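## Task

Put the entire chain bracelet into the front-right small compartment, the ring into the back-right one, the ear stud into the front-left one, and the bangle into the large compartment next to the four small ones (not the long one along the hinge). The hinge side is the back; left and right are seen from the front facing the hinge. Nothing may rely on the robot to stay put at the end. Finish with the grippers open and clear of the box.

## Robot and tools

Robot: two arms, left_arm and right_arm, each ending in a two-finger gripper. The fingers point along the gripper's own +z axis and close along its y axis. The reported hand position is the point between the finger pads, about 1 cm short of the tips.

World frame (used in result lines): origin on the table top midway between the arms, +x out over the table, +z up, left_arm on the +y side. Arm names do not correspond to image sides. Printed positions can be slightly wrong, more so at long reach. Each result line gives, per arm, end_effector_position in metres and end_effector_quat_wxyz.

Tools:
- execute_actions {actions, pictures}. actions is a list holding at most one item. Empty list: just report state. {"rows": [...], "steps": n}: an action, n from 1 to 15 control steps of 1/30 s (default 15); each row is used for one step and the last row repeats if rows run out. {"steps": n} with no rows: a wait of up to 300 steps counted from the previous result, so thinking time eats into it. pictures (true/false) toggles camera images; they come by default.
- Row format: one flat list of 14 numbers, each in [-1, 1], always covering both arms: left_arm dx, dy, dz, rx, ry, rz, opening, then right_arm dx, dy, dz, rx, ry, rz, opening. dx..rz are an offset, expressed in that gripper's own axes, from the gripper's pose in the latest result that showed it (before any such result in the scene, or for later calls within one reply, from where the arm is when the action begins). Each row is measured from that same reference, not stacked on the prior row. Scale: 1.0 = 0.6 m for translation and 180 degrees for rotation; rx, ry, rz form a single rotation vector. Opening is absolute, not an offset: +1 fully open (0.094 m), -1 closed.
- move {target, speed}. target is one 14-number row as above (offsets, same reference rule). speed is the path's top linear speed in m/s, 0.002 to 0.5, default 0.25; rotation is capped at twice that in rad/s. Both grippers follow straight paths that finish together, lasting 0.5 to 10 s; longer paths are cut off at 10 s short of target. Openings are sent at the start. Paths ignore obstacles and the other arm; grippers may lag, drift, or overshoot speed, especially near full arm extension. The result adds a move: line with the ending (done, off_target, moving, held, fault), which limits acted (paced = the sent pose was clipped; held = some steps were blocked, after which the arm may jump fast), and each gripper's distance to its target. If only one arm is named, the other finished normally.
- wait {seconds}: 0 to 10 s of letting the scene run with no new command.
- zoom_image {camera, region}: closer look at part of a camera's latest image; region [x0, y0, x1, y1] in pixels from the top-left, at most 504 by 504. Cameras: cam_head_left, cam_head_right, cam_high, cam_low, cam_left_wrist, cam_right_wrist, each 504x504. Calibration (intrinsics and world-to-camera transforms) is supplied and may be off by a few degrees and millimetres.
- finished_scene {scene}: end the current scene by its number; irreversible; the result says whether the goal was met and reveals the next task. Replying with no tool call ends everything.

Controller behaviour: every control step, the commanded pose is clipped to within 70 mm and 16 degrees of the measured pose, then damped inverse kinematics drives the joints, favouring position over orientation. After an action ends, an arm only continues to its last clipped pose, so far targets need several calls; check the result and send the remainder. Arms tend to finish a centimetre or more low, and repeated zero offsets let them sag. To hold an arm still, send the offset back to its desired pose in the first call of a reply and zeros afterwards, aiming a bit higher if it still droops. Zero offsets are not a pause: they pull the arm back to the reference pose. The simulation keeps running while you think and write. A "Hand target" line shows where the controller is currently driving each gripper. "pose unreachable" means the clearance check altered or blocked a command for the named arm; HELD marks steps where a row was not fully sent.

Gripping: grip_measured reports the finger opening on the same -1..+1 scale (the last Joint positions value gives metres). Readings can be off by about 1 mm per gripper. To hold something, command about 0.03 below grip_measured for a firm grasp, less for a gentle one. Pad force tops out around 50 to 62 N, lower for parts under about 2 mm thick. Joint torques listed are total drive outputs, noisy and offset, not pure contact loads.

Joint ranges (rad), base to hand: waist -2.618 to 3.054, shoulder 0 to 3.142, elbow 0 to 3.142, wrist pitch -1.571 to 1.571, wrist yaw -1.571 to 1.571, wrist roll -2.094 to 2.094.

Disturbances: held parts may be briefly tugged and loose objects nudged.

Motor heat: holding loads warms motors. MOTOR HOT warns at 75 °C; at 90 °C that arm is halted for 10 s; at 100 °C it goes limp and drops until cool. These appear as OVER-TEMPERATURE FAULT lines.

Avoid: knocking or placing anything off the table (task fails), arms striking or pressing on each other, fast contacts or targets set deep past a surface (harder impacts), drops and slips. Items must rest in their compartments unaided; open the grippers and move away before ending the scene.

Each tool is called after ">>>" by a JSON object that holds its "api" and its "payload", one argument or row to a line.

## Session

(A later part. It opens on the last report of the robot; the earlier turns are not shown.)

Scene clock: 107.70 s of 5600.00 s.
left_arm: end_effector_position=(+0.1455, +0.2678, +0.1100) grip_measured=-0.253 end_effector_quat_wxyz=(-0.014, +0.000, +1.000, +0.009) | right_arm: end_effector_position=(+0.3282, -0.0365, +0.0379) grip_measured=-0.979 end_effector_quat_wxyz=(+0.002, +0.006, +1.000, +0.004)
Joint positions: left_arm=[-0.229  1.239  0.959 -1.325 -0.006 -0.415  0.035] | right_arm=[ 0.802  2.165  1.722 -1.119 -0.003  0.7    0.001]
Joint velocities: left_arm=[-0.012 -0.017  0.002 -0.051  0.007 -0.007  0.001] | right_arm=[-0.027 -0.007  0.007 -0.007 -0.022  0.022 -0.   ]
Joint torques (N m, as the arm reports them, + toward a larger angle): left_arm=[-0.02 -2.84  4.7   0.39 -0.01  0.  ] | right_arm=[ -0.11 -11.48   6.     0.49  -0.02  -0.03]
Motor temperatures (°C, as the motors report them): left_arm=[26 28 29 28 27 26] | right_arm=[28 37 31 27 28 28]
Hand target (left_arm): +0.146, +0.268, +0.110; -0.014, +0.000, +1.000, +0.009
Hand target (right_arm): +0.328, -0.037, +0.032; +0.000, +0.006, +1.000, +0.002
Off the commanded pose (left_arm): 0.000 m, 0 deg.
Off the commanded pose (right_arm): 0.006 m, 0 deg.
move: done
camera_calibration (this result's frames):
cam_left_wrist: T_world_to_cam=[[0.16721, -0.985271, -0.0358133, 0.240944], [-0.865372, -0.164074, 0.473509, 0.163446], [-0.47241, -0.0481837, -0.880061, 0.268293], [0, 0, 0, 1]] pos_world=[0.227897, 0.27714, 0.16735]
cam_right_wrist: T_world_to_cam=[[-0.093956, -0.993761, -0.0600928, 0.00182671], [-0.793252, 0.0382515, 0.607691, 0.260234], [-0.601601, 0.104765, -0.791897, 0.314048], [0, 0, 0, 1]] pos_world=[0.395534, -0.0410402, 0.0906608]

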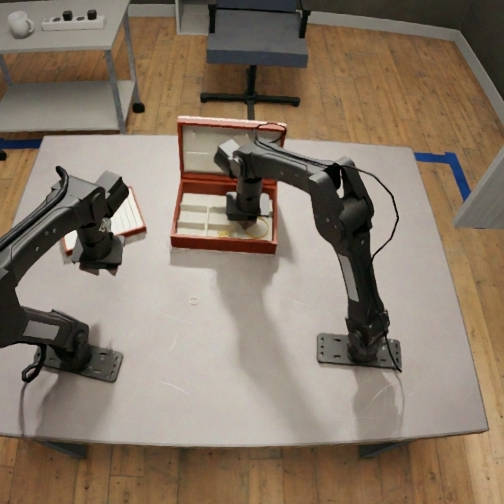

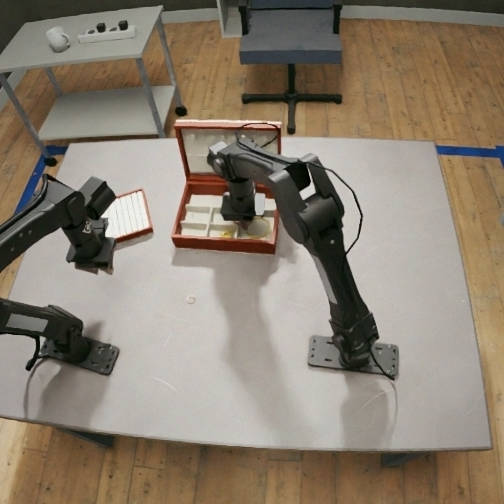

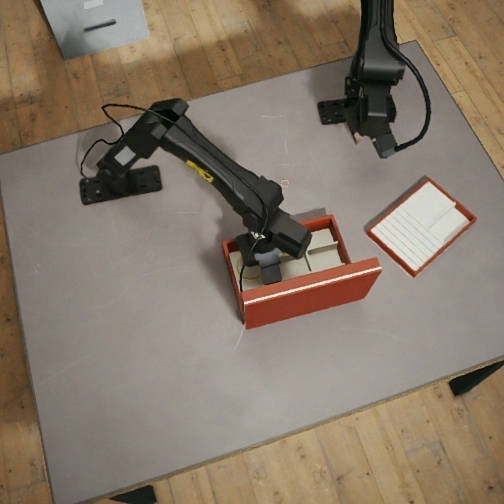

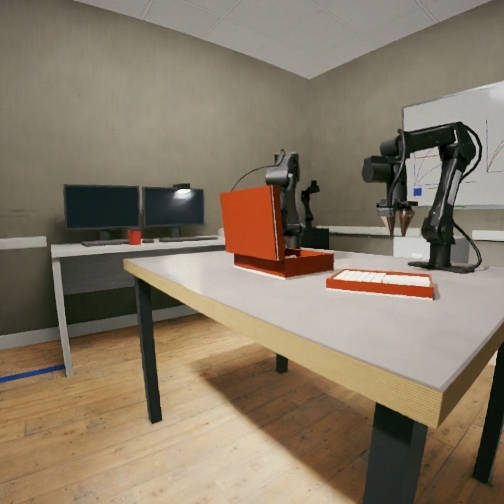

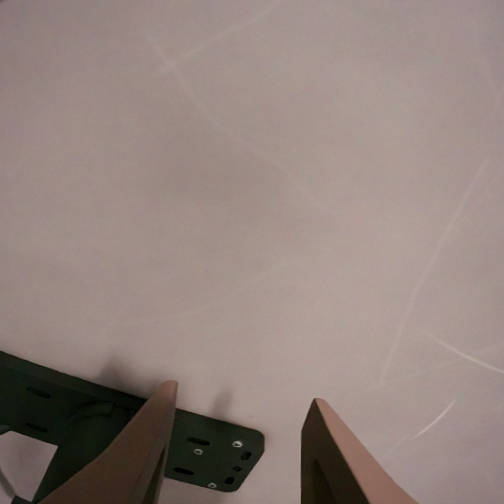

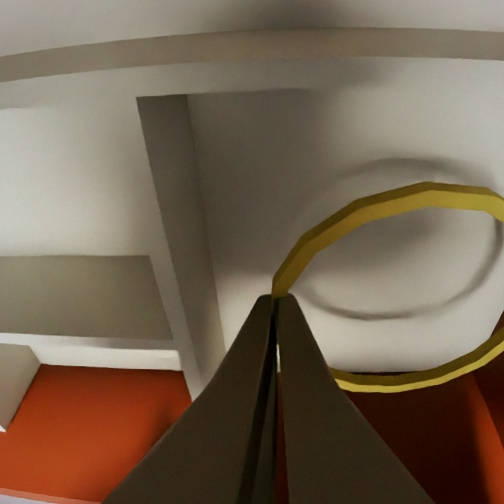

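>>> {"api": "execute_actions", "payload": {
  "actions": [
    {"rows":[[0,0,0,0,0,0,-0.25,-0.008,0,0.022,0,0,0,-1]],"steps":12}
  ],
  "pictures": false
}}

>>> {"api": "execute_actions", "payload": {
  "actions": [
    {"rows":[[0,0,0,0,0,0,-0.25,0,0,0,0,0,0,-0.79]],"steps":12}
  ],
  "pictures": false
}}

>>> {"api": "move", "payload": {
  "target": [0,0,0,0,0,0,-0.25,0,0,-0.13,0,0,0,-0.79],
  "speed": 0.15
}}

>>> {"api": "move", "payload": {
  "target": [0.015,-0.311,0.09,0.006,-0.009,0,-0.25,0.2,-0.4,-0.03,0,0,0,-0.79]
}}

Scene clock: 116.23 s of 5600.00 s.
left_arm: end_effector_position=(+0.1455, +0.2678, +0.1100) grip_measured=-0.253 end_effector_quat_wxyz=(-0.014, +0.000, +1.000, +0.009) | right_arm: end_effector_position=(+0.3317, -0.0336, +0.0319) grip_measured=-0.979 end_effector_quat_wxyz=(+0.006, +0.006, +1.000, +0.006)
Joint positions: left_arm=[-0.229  1.239  0.959 -1.325 -0.006 -0.415  0.035] | right_arm=[ 0.802  2.181  1.722 -1.095 -0.003  0.7    0.001]
Joint velocities: left_arm=[-0.002 -0.007  0.002 -0.037  0.007 -0.037  0.001] | right_arm=[ 0.007  0.007  0.007  0.037 -0.022 -0.007 -0.   ]
Joint torques (N m, as the arm reports them, + toward a larger angle): left_arm=[-0.02 -2.82  4.69  0.39 -0.01  0.  ] | right_arm=[ -0.61 -11.27   6.05   0.5   -0.03  -0.05]
Motor temperatures (°C, as the motors report them): left_arm=[26 28 29 28 27 26] | right_arm=[28 38 30 27 28 28]
Hand target (left_arm): +0.146, +0.268, +0.110; -0.014, +0.000, +1.000, +0.009
Hand target (right_arm): +0.333, -0.036, +0.025; +0.002, +0.006, +1.000, +0.004
Off the commanded pose (left_arm): 0.000 m, 0 deg.
Off the commanded pose (right_arm): 0.008 m, 0 deg.
Steps of this call (steps 1 to 90: nothing new was sent; then 5.13 s passed at rest; steps 91 to 102: all 12 steps of this action). Readings (end_effector_position):
91: left_arm (+0.1455, +0.2678, +0.1100) | right_arm (+0.3287, -0.0361, +0.0376)
92: left_arm (+0.1455, +0.2678, +0.1100) | right_arm (+0.3294, -0.0355, +0.0370)
94: left_arm (+0.1455, +0.2678, +0.1100) | right_arm (+0.3306, -0.0345, +0.0353)
98: left_arm (+0.1455, +0.2678, +0.1100) | right_arm (+0.3313, -0.0339, +0.0323)
102: the state above

Scene clock: 116.63 s of 5600.00 s.
left_arm: end_effector_position=(+0.1455, +0.2678, +0.1100) grip_measured=-0.253 end_effector_quat_wxyz=(-0.014, +0.000, +1.000, +0.009) | right_arm: end_effector_position=(+0.3317, -0.0336, +0.0319) grip_measured=-0.792 end_effector_quat_wxyz=(+0.006, +0.006, +1.000, +0.006)
Joint positions: left_arm=[-0.229  1.239  0.959 -1.325 -0.006 -0.415  0.035] | right_arm=[ 0.802  2.181  1.722 -1.095 -0.003  0.7    0.01 ]
Joint velocities: left_arm=[-0.017  0.007 -0.017 -0.081  0.022  0.022  0.001] | right_arm=[ 0.027 -0.002 -0.007  0.007  0.051 -0.051  0.001]
Joint torques (N m, as the arm reports them, + toward a larger angle): left_arm=[-0.03 -2.83  4.7   0.38 -0.01  0.  ] | right_arm=[  0.   -12.16   6.79   0.37  -0.03   0.01]
Motor temperatures (°C, as the motors report them): left_arm=[26 28 29 28 27 26] | right_arm=[28 38 30 27 28 28]
Hand target (left_arm): +0.146, +0.268, +0.110; -0.014, +0.000, +1.000, +0.009
Hand target (right_arm): +0.332, -0.034, +0.032; +0.005, +0.006, +1.000, +0.006
Off the commanded pose (left_arm): 0.000 m, 0 deg.
Off the commanded pose (right_arm): 0.000 m, 0 deg.
Steps of this call (steps 1 to 12: all 12 steps of this action). Readings (end_effector_position):
1: left_arm (+0.1455, +0.2678, +0.1100) | right_arm (+0.3317, -0.0336, +0.0319)
2: left_arm (+0.1455, +0.2678, +0.1100) | right_arm (+0.3317, -0.0336, +0.0319)
4: left_arm (+0.1455, +0.2678, +0.1100) | right_arm (+0.3317, -0.0336, +0.0319)
8: left_arm (+0.1455, +0.2678, +0.1100) | right_arm (+0.3317, -0.0336, +0.0319)
12: the state above

Scene clock: 118.03 s of 5600.00 s.
left_arm: end_effector_position=(+0.1455, +0.2678, +0.1100) grip_measured=-0.253 end_effector_quat_wxyz=(-0.014, +0.000, +1.000, +0.009) | right_arm: end_effector_position=(+0.3303, -0.0348, +0.1018) grip_measured=-0.792 end_effector_quat_wxyz=(+0.003, +0.006, +1.000, +0.004)
Joint positions: left_arm=[-0.229  1.239  0.959 -1.325 -0.006 -0.415  0.035] | right_arm=[ 0.802  2.155  1.96  -1.367 -0.003  0.7    0.01 ]
Joint velocities: left_arm=[ 0.002 -0.007 -0.017 -0.051  0.11   0.11  -0.   ] | right_arm=[-0.012 -0.007 -0.002 -0.022  0.022  0.007  0.   ]
Joint torques (N m, as the arm reports them, + toward a larger angle): left_arm=[-0.02 -2.83  4.69  0.38 -0.01  0.  ] | right_arm=[ -0.11 -12.52   8.18   0.22  -0.02  -0.02]
Motor temperatures (°C, as the motors report them): left_arm=[26 28 29 28 27 26] | right_arm=[28 38 30 27 28 28]
Hand target (left_arm): +0.146, +0.268, +0.110; -0.014, +0.000, +1.000, +0.009
Hand target (right_arm): +0.330, -0.035, +0.110; +0.006, +0.006, +1.000, +0.007
Off the commanded pose (left_arm): 0.000 m, 0 deg.
Off the commanded pose (right_arm): 0.008 m, 0 deg.
move: done
camera_calibration (this result's frames):
cam_left_wrist: T_world_to_cam=[[0.16721, -0.985271, -0.0358133, 0.240944], [-0.865372, -0.164074, 0.473509, 0.163446], [-0.47241, -0.0481837, -0.880061, 0.268293], [0, 0, 0, 1]] pos_world=[0.227897, 0.27714, 0.16735]
cam_right_wrist: T_world_to_cam=[[-0.0939204, -0.993732, -0.0606294, 0.00768193], [-0.79361, 0.0379573, 0.607242, 0.223175], [-0.601134, 0.105149, -0.7922, 0.365693], [0, 0, 0, 1]] pos_world=[0.397666, -0.0392894, 0.154646]

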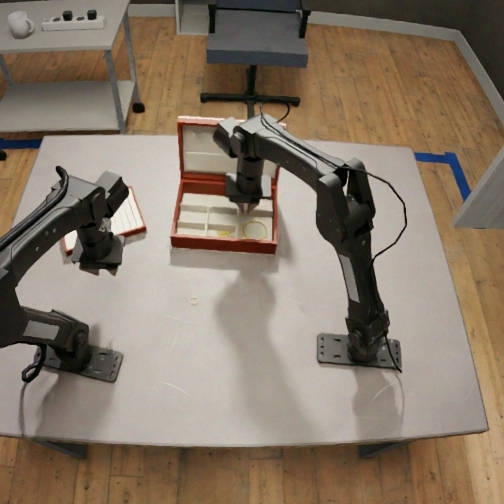

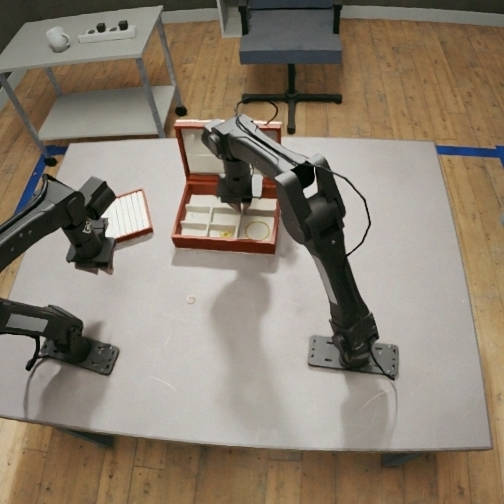

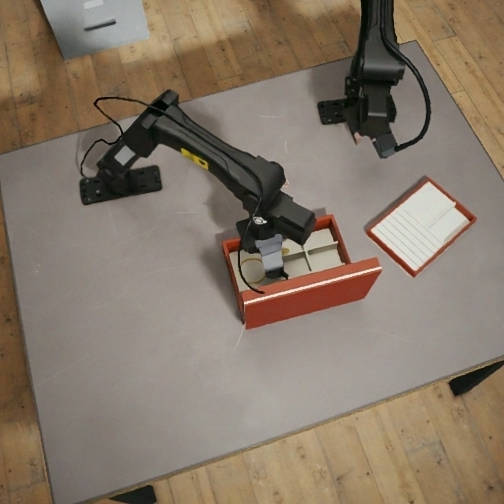

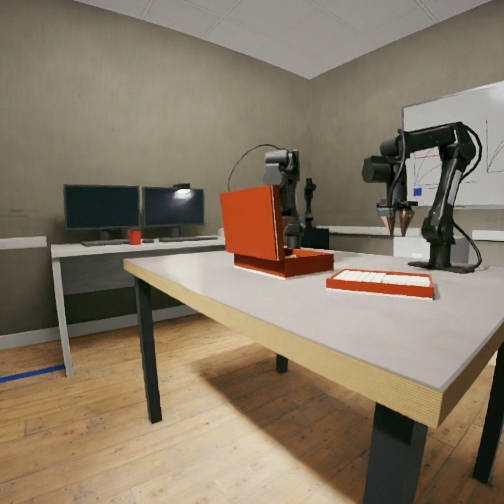

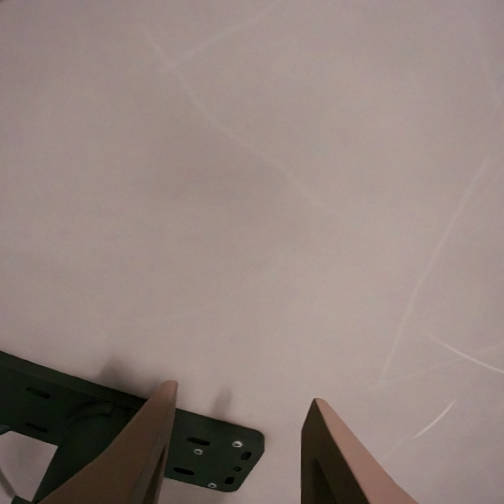

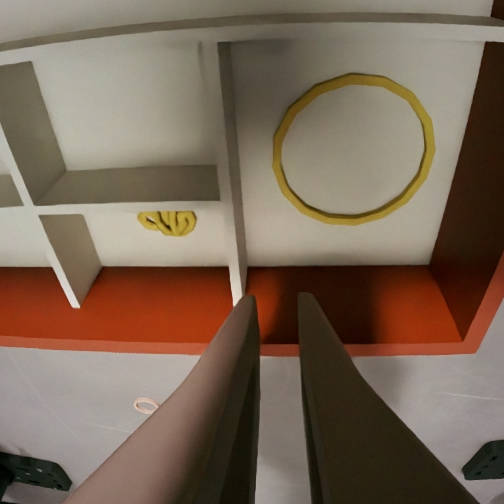

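Scene clock: 119.80 s of 5600.00 s.
left_arm: end_effector_position=(+0.1262, +0.0960, +0.0460) grip_measured=-0.253 end_effector_quat_wxyz=(-0.016, +0.002, +1.000, +0.017) | right_arm: end_effector_position=(+0.2156, -0.2717, +0.1142) grip_measured=-0.792 end_effector_quat_wxyz=(+0.005, +0.005, +1.000, +0.002)
Joint positions: left_arm=[-0.845  1.706  1.118 -1.029  0.01  -1.026  0.035] | right_arm=[ 0.252  1.328  1.039 -1.272 -0.003  0.148  0.01 ]
Joint velocities: left_arm=[ 0.012 -0.007 -0.002 -0.022  0.037 -0.007  0.001] | right_arm=[-0.012 -0.002 -0.017  0.051 -0.11  -0.037  0.001]
Joint torques (N m, as the arm reports them, + toward a larger angle): left_arm=[-0.47 -7.    6.7   0.52 -0.13 -0.11] | right_arm=[-0.87 -5.13  5.79  0.26 -0.13 -0.1 ]
Motor temperatures (°C, as the motors report them): left_arm=[26 28 29 28 27 26] | right_arm=[28 38 30 27 28 28]
Hand target (left_arm): +0.134, +0.083, +0.052; +0.001, +0.000, +1.000, +0.002
Hand target (right_arm): +0.209, -0.274, +0.115; +0.000, +0.006, +1.000, +0.007
Off the commanded pose (left_arm): 0.018 m, 3 deg.
Off the commanded pose (right_arm): 0.009 m, 0 deg.
move: off_target (left_arm)
camera_calibration (this result's frames):
cam_left_wrist: T_world_to_cam=[[0.163037, -0.985256, -0.0518608, 0.0738759], [-0.864107, -0.167964, 0.474454, 0.148993], [-0.47617, -0.0325405, -0.878751, 0.193406], [0, 0, 0, 1]] pos_world=[0.208796, 0.104106, 0.103097]
cam_right_wrist: T_world_to_cam=[[-0.090645, -0.99421, -0.057698, -0.238978], [-0.796433, 0.0375863, 0.603557, 0.134504], [-0.597894, 0.100662, -0.795229, 0.329895], [0, 0, 0, 1]] pos_world=[0.282703, -0.275858, 0.167373]

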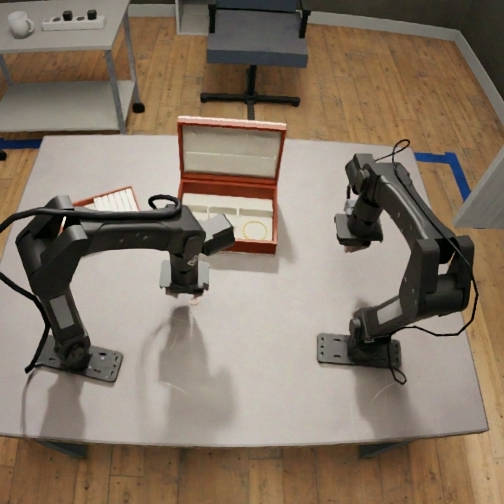

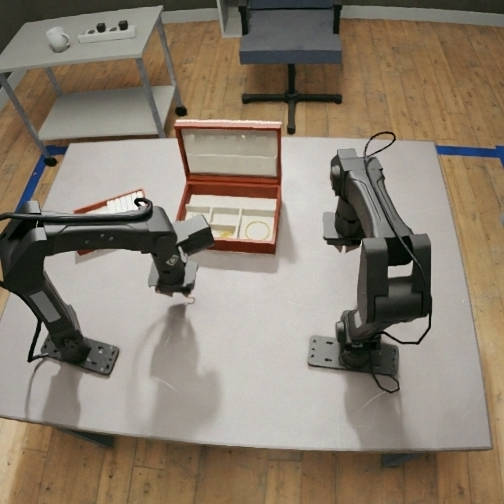

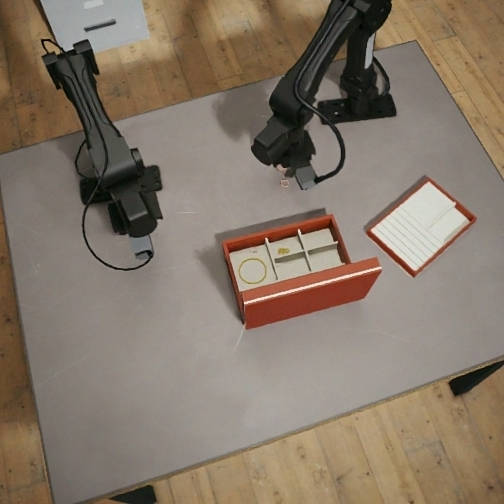

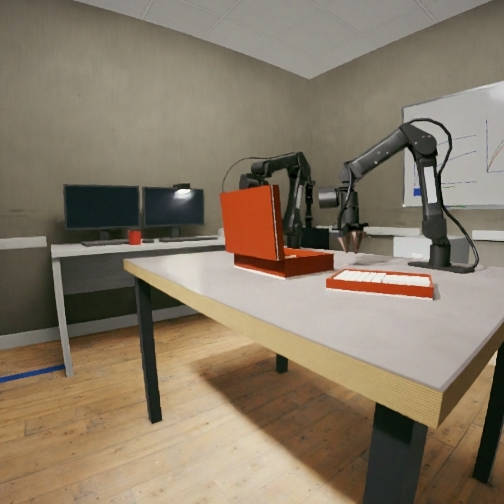

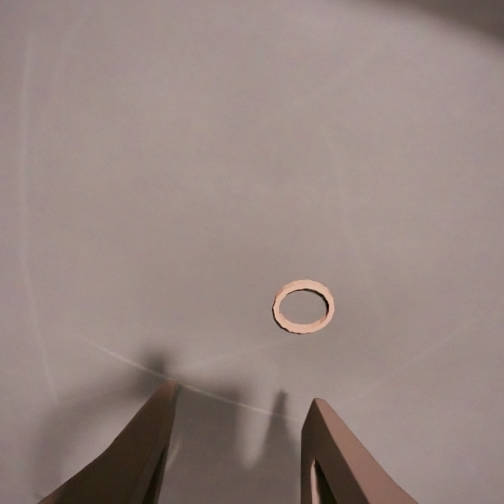

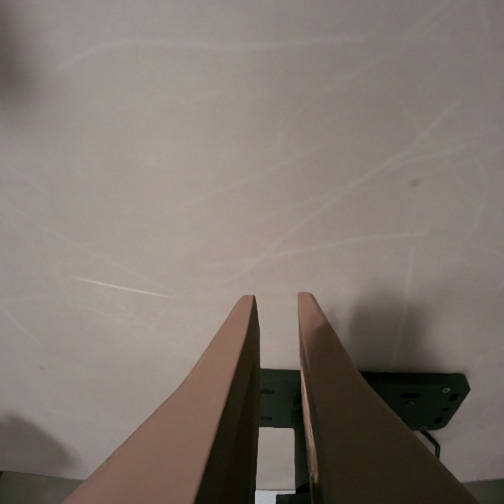

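>>> {"api": "move", "payload": {
  "target": [-0.024,-0.03,0.035,0.011,-0.01,0,-0.25,0,0,0,0,0,0,-0.79],
  "speed": 0.07
}}

Scene clock: 123.90 s of 5600.00 s.
left_arm: end_effector_position=(+0.1375, +0.0771, +0.0286) grip_measured=-0.253 end_effector_quat_wxyz=(-0.004, +0.002, +1.000, -0.003) | right_arm: end_effector_position=(+0.2156, -0.2717, +0.1142) grip_measured=-0.792 end_effector_quat_wxyz=(+0.005, +0.003, +1.000, +0.002)
Joint positions: left_arm=[-0.845  1.768  1.118 -0.92   0.01  -1.027  0.035] | right_arm=[ 0.252  1.328  1.039 -1.272 -0.003  0.145  0.01 ]
Joint velocities: left_arm=[-0.007  0.002 -0.002  0.081 -0.037 -0.037  0.001] | right_arm=[-0.022 -0.002 -0.007 -0.081 -0.066 -0.022  0.   ]
Joint torques (N m, as the arm reports them, + toward a larger angle): left_arm=[ 0.28 -7.48  3.73  0.62 -0.09  0.05] | right_arm=[-0.04 -3.59  6.89  0.37 -0.03  0.02]
Motor temperatures (°C, as the motors report them): left_arm=[26 29 29 28 27 26] | right_arm=[28 36 30 27 28 28]
Hand target (left_arm): +0.140, +0.079, +0.024; -0.000, +0.002, +1.000, -0.000
Hand target (right_arm): +0.216, -0.272, +0.114; +0.005, +0.005, +1.000, +0.002
Off the commanded pose (left_arm): 0.005 m, 1 deg.
Off the commanded pose (right_arm): 0.000 m, 0 deg.
After step 90, 0.17 s passed at rest.
move: done
camera_calibration (this result's frames):
cam_left_wrist: T_world_to_cam=[[0.164893, -0.98628, -0.00788855, 0.0510907], [-0.875293, -0.150014, 0.459736, 0.164409], [-0.454612, -0.0689023, -0.888021, 0.183039], [0, 0, 0, 1]] pos_world=[0.218693, 0.0876652, 0.0873613]
cam_right_wrist: T_world_to_cam=[[-0.0879893, -0.99445, -0.0576735, -0.239619], [-0.796538, 0.0354751, 0.603546, 0.133954], [-0.598151, 0.0990447, -0.795239, 0.329512], [0, 0, 0, 1]] pos_world=[0.282713, -0.275677, 0.167374]

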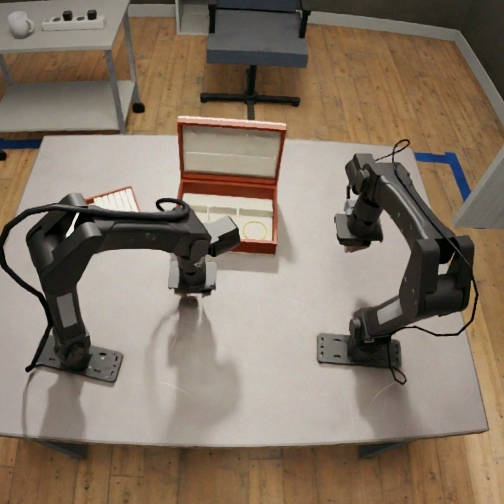

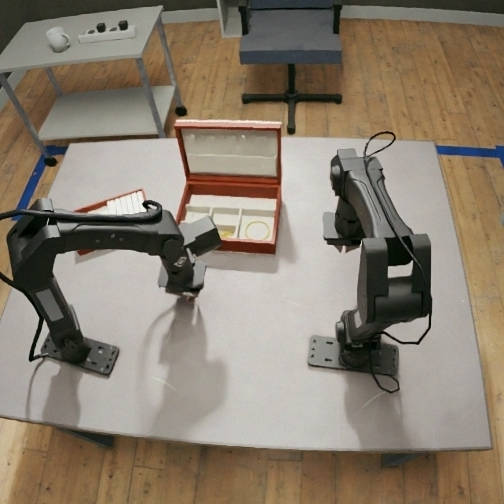

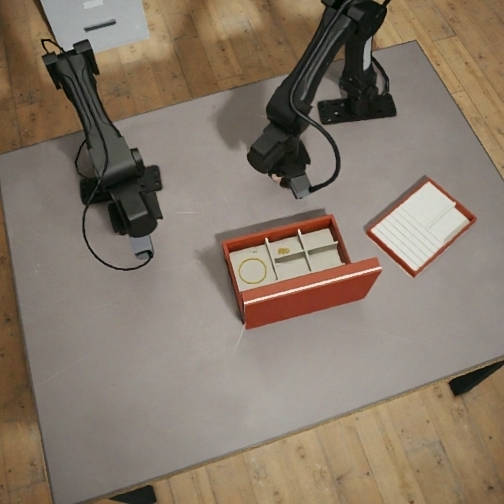

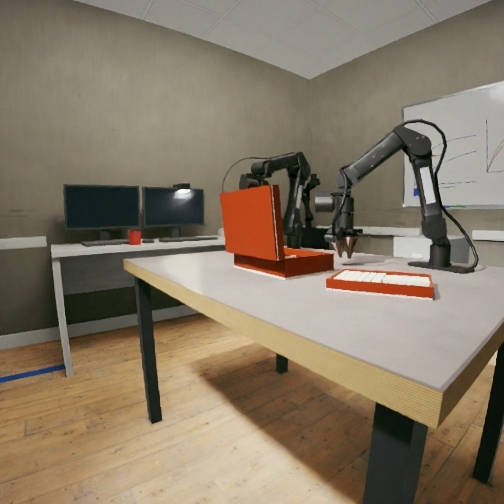

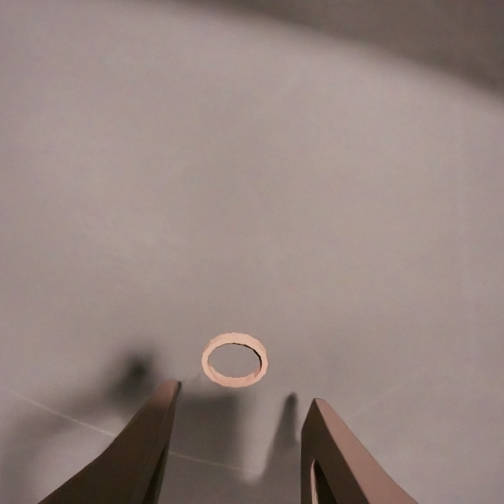

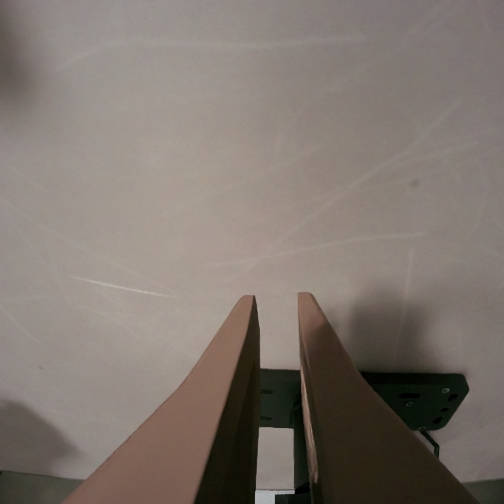

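>>> {"api": "move", "payload": {
  "target": [0,0.009,0.044,0,0,0,-0.25,0,0,0,0,0,0,-0.79],
  "speed": 0.06
}}

>>> {"api": "execute_actions", "payload": {
  "actions": [
    {"rows":[[0,0,0.008,0,0,0,-0.65,0,0,0,0,0,0,-0.79]]}
  ]
}}

Scene clock: 128.27 s of 5600.00 s.
left_arm: end_effector_position=(+0.1362, +0.0793, +0.0077) grip_measured=-0.253 end_effector_quat_wxyz=(-0.003, +0.002, +1.000, -0.005) | right_arm: end_effector_position=(+0.2156, -0.2717, +0.1142) grip_measured=-0.792 end_effector_quat_wxyz=(+0.005, +0.003, +1.000, +0.002)
Joint positions: left_arm=[-0.845  1.79   1.054 -0.828  0.01  -1.027  0.035] | right_arm=[ 0.252  1.328  1.039 -1.272 -0.003  0.145  0.01 ]
Joint velocities: left_arm=[-0.012  0.002  0.002  0.022 -0.007 -0.037 -0.   ] | right_arm=[ 0.017 -0.012  0.007 -0.081  0.007  0.007 -0.001]
Joint torques (N m, as the arm reports them, + toward a larger angle): left_arm=[ 0.63 -7.59  3.26  0.62  0.    0.09] | right_arm=[-0.02 -3.61  6.91  0.4  -0.03 -0.01]
Motor temperatures (°C, as the motors report them): left_arm=[26 29 29 28 27 26] | right_arm=[28 36 30 27 28 28]
Hand target (left_arm): +0.137, +0.083, +0.002; -0.004, +0.002, +1.000, -0.003
Hand target (right_arm): +0.216, -0.272, +0.114; +0.005, +0.003, +1.000, +0.002
Off the commanded pose (left_arm): 0.006 m, 0 deg.
Off the commanded pose (right_arm): 0.000 m, 0 deg.
After step 90, 0.40 s passed at rest.
move: done
camera_calibration (this result's frames):
cam_left_wrist: T_world_to_cam=[[0.164907, -0.986304, -0.00327275, 0.0532664], [-0.876464, -0.148062, 0.458137, 0.173234], [-0.452347, -0.0726815, -0.888876, 0.163992], [0, 0, 0, 1]] pos_world=[0.217231, 0.0901055, 0.0665776]
cam_right_wrist: T_world_to_cam=[[-0.0879893, -0.99445, -0.0576735, -0.239619], [-0.796538, 0.0354751, 0.603546, 0.133954], [-0.598151, 0.0990447, -0.795239, 0.329512], [0, 0, 0, 1]] pos_world=[0.282713, -0.275677, 0.167374]

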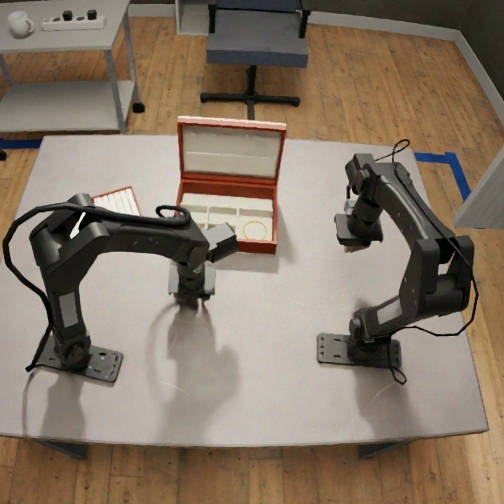

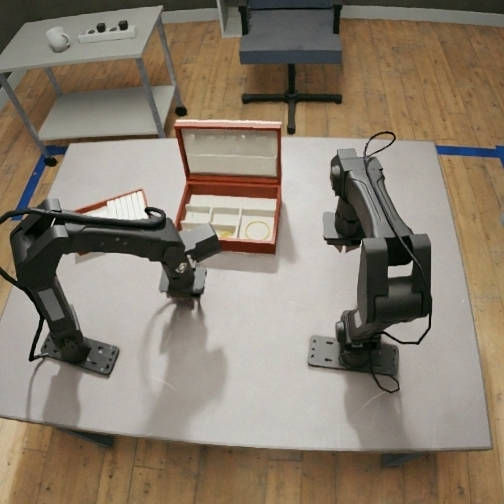

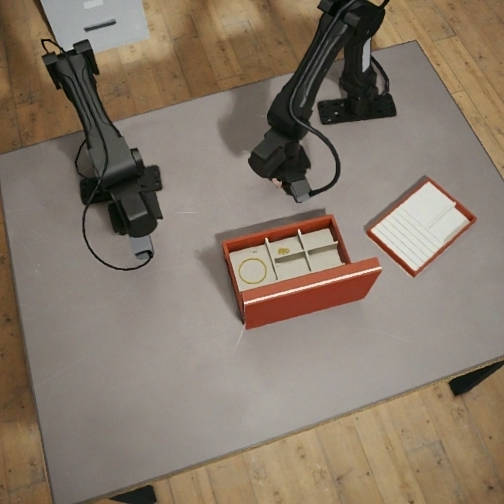

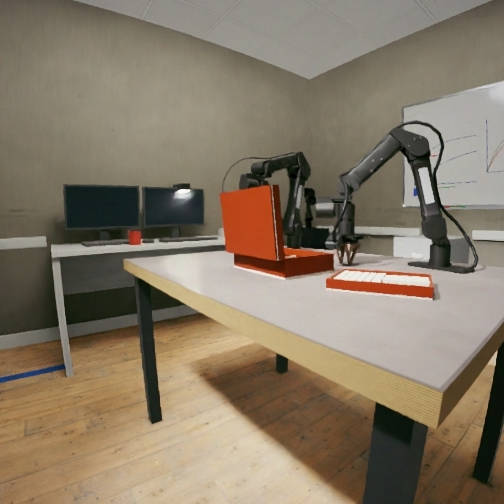

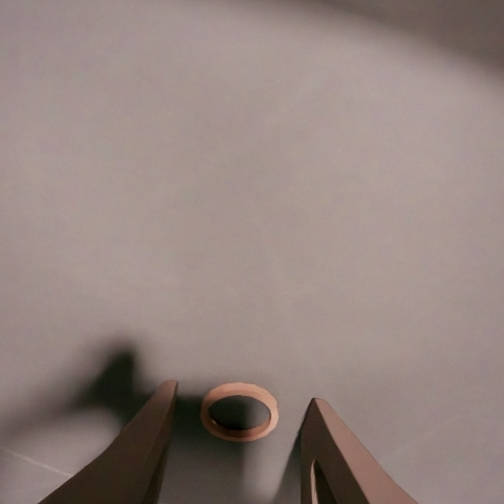

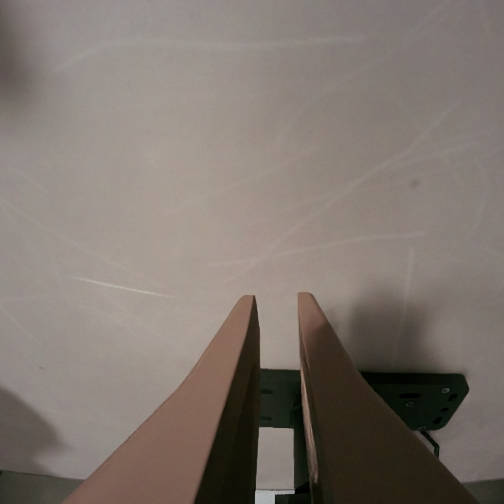

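Scene clock: 128.77 s of 5600.00 s.
left_arm: end_effector_position=(+0.1366, +0.0786, +0.0077) grip_measured=-0.638 end_effector_quat_wxyz=(-0.002, +0.002, +1.000, -0.007) | right_arm: end_effector_position=(+0.2156, -0.2717, +0.1142) grip_measured=-0.792 end_effector_quat_wxyz=(+0.005, +0.003, +1.000, +0.002)
Joint positions: left_arm=[-0.845  1.79   1.054 -0.825  0.01  -1.027  0.017] | right_arm=[ 0.252  1.328  1.039 -1.272 -0.003  0.145  0.01 ]
Joint velocities: left_arm=[-0.017  0.002  0.007 -0.125 -0.037 -0.066  0.   ] | right_arm=[-0.027 -0.022 -0.007  0.007 -0.007 -0.037 -0.001]
Joint torques (N m, as the arm reports them, + toward a larger angle): left_arm=[-0.03 -7.39  3.61  0.63  0.   -0.01] | right_arm=[ 0.03 -3.58  6.68  0.41  0.02 -0.01]
Motor temperatures (°C, as the motors report them): left_arm=[26 29 29 28 27 26] | right_arm=[28 35 30 27 28 28]
Hand target (left_arm): +0.136, +0.079, +0.003; -0.003, +0.002, +1.000, -0.005
Hand target (right_arm): +0.216, -0.272, +0.114; +0.005, +0.003, +1.000, +0.002
Off the commanded pose (left_arm): 0.005 m, 0 deg.
Off the commanded pose (right_arm): 0.000 m, 0 deg.
Steps of this call (steps 1 to 15: all 15 steps of this action). Readings (end_effector_position):
1: left_arm (+0.1362, +0.0792, +0.0077) | right_arm (+0.2156, -0.2717, +0.1142)
2: left_arm (+0.1363, +0.0790, +0.0077) | right_arm (+0.2156, -0.2717, +0.1142)
4: left_arm (+0.1364, +0.0789, +0.0077) | right_arm (+0.2156, -0.2717, +0.1142)
8: left_arm (+0.1366, +0.0786, +0.0077) | right_arm (+0.2156, -0.2717, +0.1142)
15: the state above
camera_calibration (this result's frames):
cam_left_wrist: T_world_to_cam=[[0.16491, -0.986309, -0.0000771314, 0.0524474], [-0.877271, -0.146715, 0.457023, 0.173521], [-0.450777, -0.0753, -0.889455, 0.164138], [0, 0, 0, 1]] pos_world=[0.217565, 0.0895469, 0.0666945]
cam_right_wrist: T_world_to_cam=[[-0.0879893, -0.99445, -0.0576735, -0.239619], [-0.796538, 0.0354751, 0.603546, 0.133954], [-0.598151, 0.0990447, -0.795239, 0.329512], [0, 0, 0, 1]] pos_world=[0.282713, -0.275677, 0.167374]

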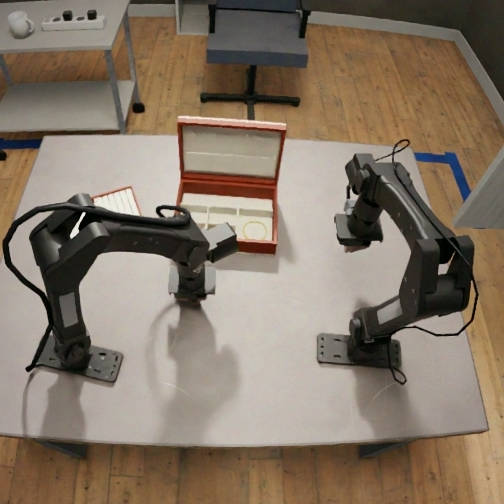

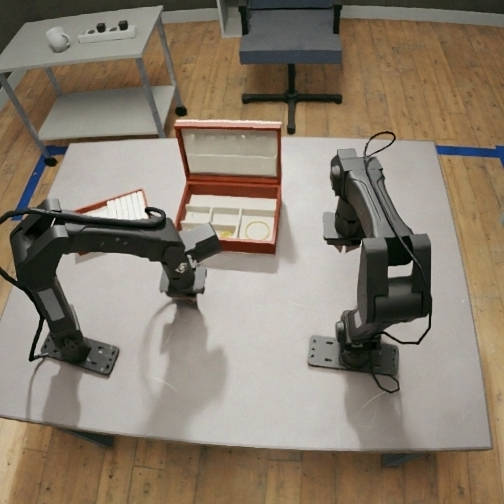

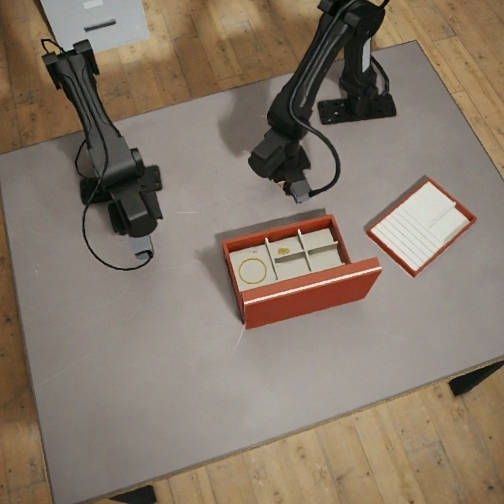

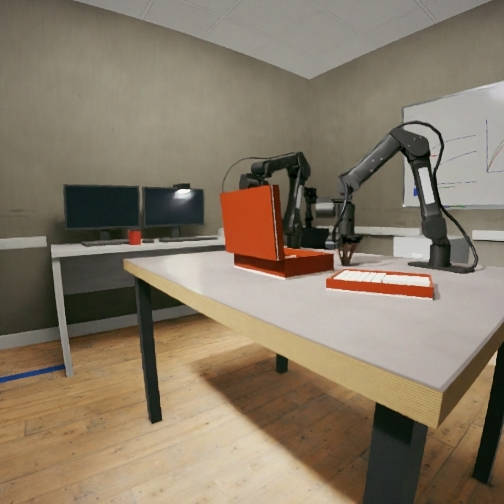

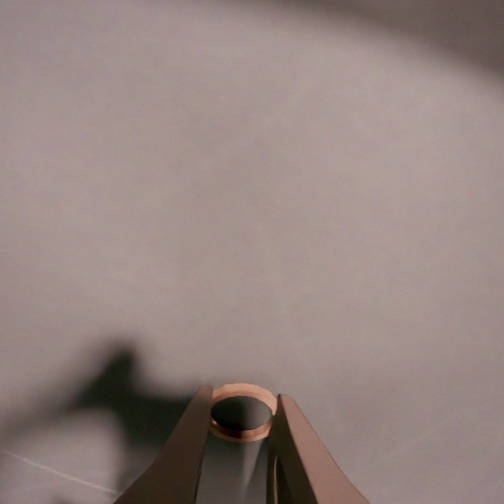

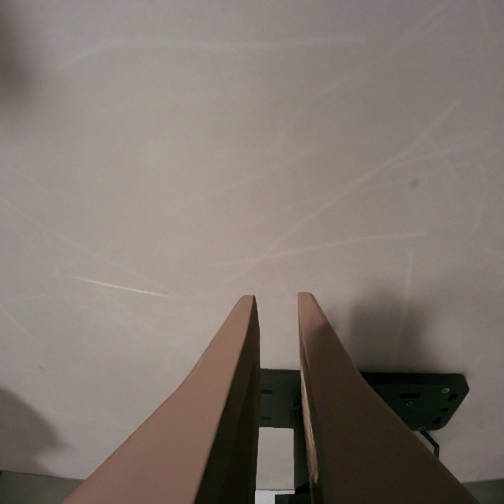

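>>> {"api": "move", "payload": {
  "target": [0,0,-0.17,0,0,0,-0.68,0,0,0,0,0,0,-0.79],
  "speed": 0.15
}}

>>> {"api": "move", "payload": {
  "target": [-0.37,-0.1,-0.01,0,-0.15,0.02,-0.68,0,0,0,0,0,0,-0.79],
  "speed": 0.2
}}

Scene clock: 136.43 s of 5600.00 s.
left_arm: end_effector_position=(+0.1345, +0.0821, +0.0956) grip_measured=-0.662 end_effector_quat_wxyz=(-0.009, +0.002, +1.000, +0.006) | right_arm: end_effector_position=(+0.2156, -0.2717, +0.1142) grip_measured=-0.792 end_effector_quat_wxyz=(+0.005, +0.003, +1.000, +0.002)
Joint positions: left_arm=[-0.845  1.696  1.31  -1.205  0.01  -1.027  0.016] | right_arm=[ 0.252  1.328  1.039 -1.272 -0.003  0.145  0.01 ]
Joint velocities: left_arm=[-0.007 -0.007  0.007  0.022  0.051 -0.081 -0.   ] | right_arm=[-0.002  0.012 -0.012  0.081 -0.022  0.007  0.   ]
Joint torques (N m, as the arm reports them, + toward a larger angle): left_arm=[ 0.15 -9.48  6.78  0.21  0.    0.02] | right_arm=[ 0.05 -3.58  6.69  0.38  0.    0.  ]
Motor temperatures (°C, as the motors report them): left_arm=[26 29 29 28 27 26] | right_arm=[28 34 30 27 28 28]
Hand target (left_arm): +0.137, +0.079, +0.109; -0.002, +0.002, +1.000, -0.007
Hand target (right_arm): +0.216, -0.272, +0.114; +0.005, +0.003, +1.000, +0.002
Off the commanded pose (left_arm): 0.014 m, 2 deg.
Off the commanded pose (right_arm): 0.000 m, 0 deg.
After step 90, 3.33 s passed at rest.
move: off_target (left_arm)
camera_calibration (this result's frames):
cam_left_wrist: T_world_to_cam=[[0.164697, -0.985953, -0.0277684, 0.0589192], [-0.870207, -0.158501, 0.466494, 0.131133], [-0.464343, -0.0526659, -0.884088, 0.241076], [0, 0, 0, 1]] pos_world=[0.216351, 0.0915727, 0.153596]
cam_right_wrist: T_world_to_cam=[[-0.0879893, -0.99445, -0.0576735, -0.239619], [-0.796538, 0.0354751, 0.603546, 0.133954], [-0.598151, 0.0990447, -0.795239, 0.329512], [0, 0, 0, 1]] pos_world=[0.282713, -0.275677, 0.167374]

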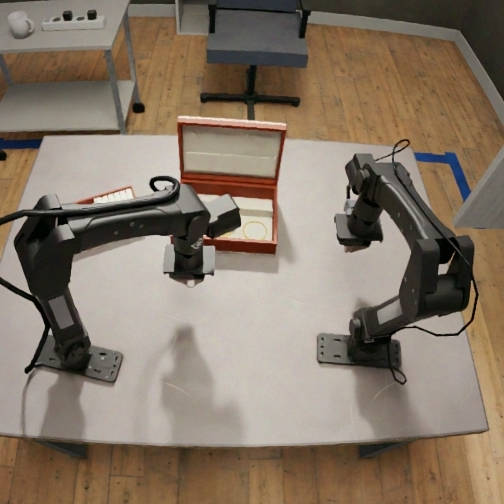

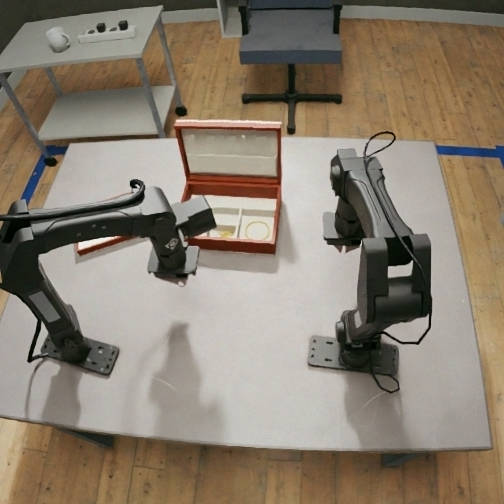

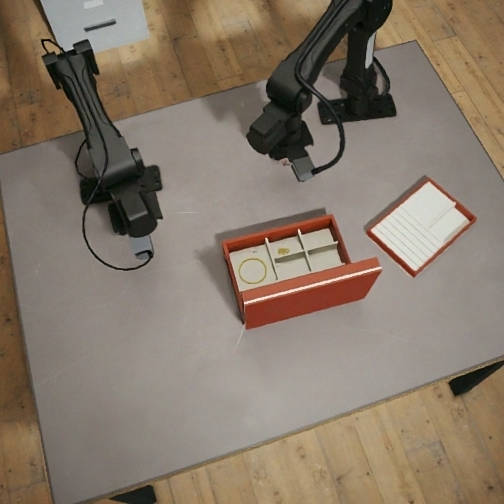

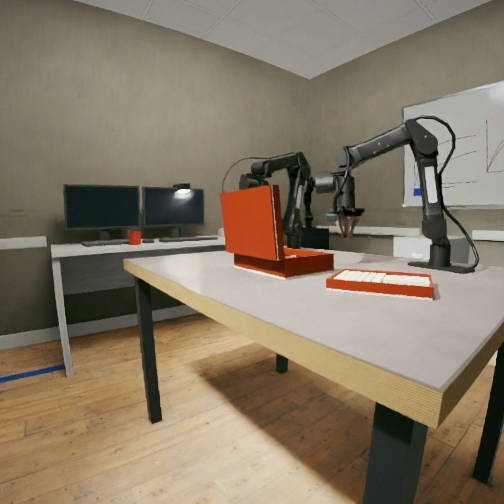

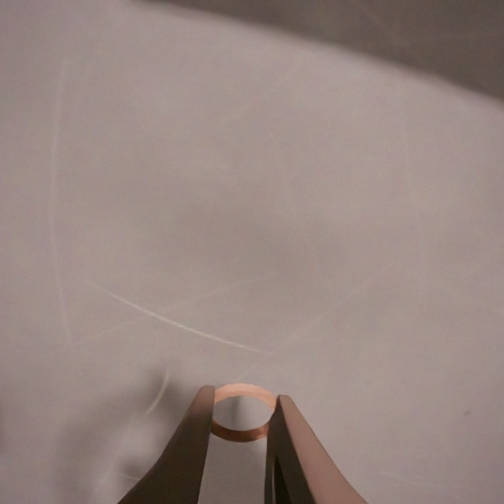

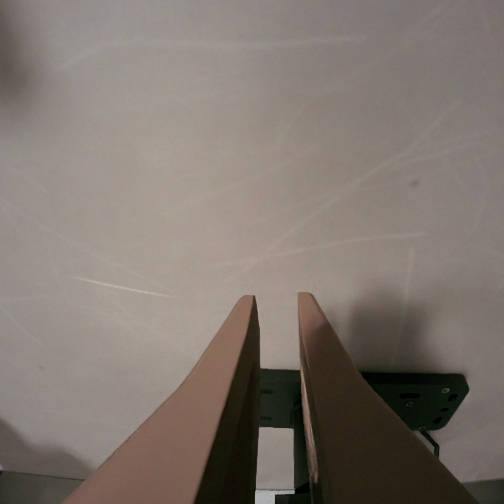

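Scene clock: 138.20 s of 5600.00 s.
left_arm: end_effector_position=(+0.3437, +0.0270, +0.0849) grip_measured=-0.662 end_effector_quat_wxyz=(+0.201, +0.037, +0.979, +0.014) | right_arm: end_effector_position=(+0.2156, -0.2717, +0.1142) grip_measured=-0.792 end_effector_quat_wxyz=(+0.005, +0.003, +1.000, +0.002)
Joint positions: left_arm=[-0.637  2.119  1.769 -0.946 -0.303 -0.706  0.016] | right_arm=[ 0.252  1.328  1.039 -1.272 -0.003  0.145  0.01 ]
Joint velocities: left_arm=[-0.002 -0.002 -0.022  0.022 -0.066  0.037 -0.   ] | right_arm=[ 0.012  0.002 -0.002  0.081 -0.066 -0.022  0.   ]
Joint torques (N m, as the arm reports them, + toward a larger angle): left_arm=[  0.37 -12.31   7.46   1.12  -0.37   0.09] | right_arm=[-0.04 -3.48  6.9   0.36  0.01  0.  ]
Motor temperatures (°C, as the motors report them): left_arm=[26 30 29 28 27 26] | right_arm=[28 34 30 27 28 28]
Hand target (left_arm): +0.356, +0.022, +0.097; +0.224, +0.034, +0.974, +0.005
Hand target (right_arm): +0.216, -0.272, +0.114; +0.005, +0.003, +1.000, +0.002
Off the commanded pose (left_arm): 0.018 m, 3 deg.
Off the commanded pose (right_arm): 0.000 m, 0 deg.
move: off_target (left_arm)
camera_calibration (this result's frames):
cam_left_wrist: T_world_to_cam=[[0.0933655, -0.99555, 0.0128013, -0.00877532], [-0.993701, -0.0923763, 0.0634469, 0.384295], [-0.061982, -0.0186444, -0.997903, 0.196347], [0, 0, 0, 1]] pos_world=[0.394863, 0.0304242, 0.171666]
cam_right_wrist: T_world_to_cam=[[-0.0879893, -0.99445, -0.0576735, -0.239619], [-0.796538, 0.0354751, 0.603546, 0.133954], [-0.598151, 0.0990447, -0.795239, 0.329512], [0, 0, 0, 1]] pos_world=[0.282713, -0.275677, 0.167374]

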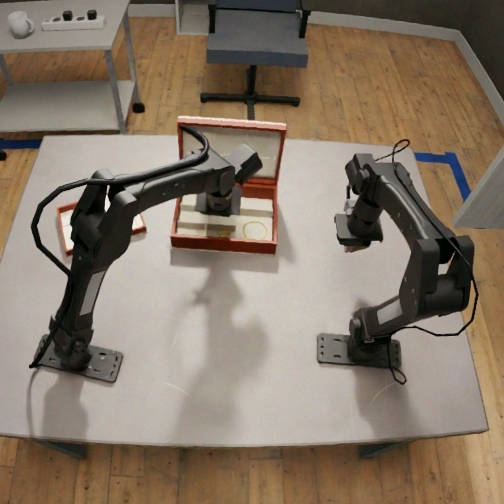

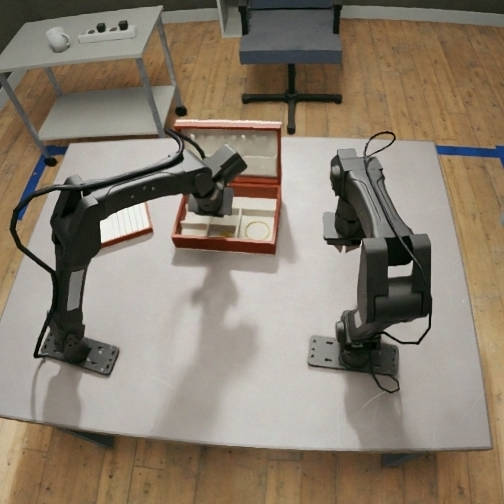

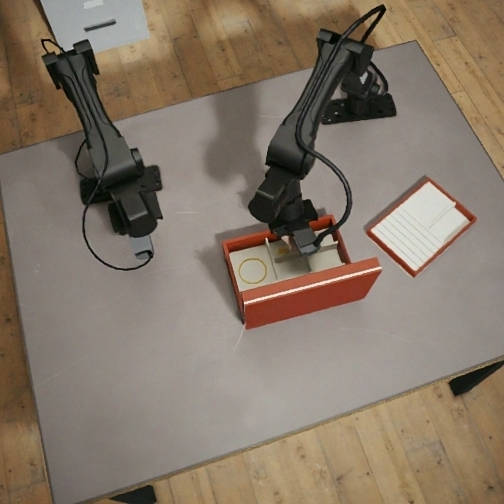

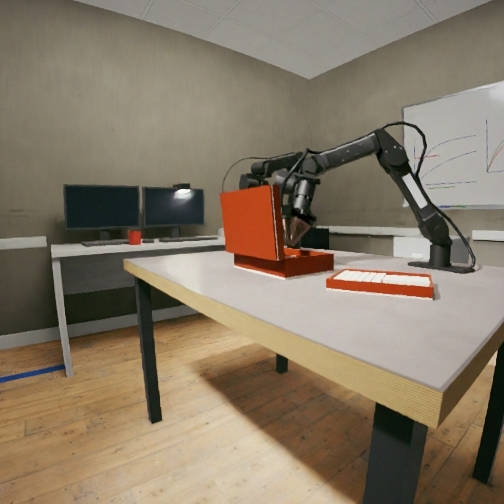

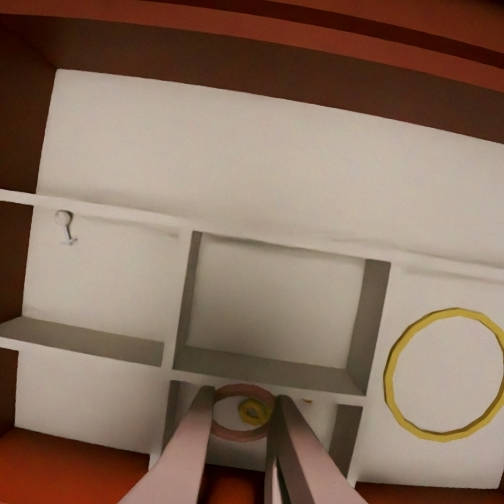

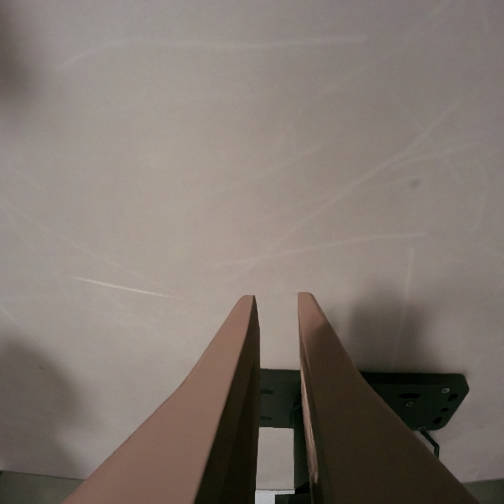

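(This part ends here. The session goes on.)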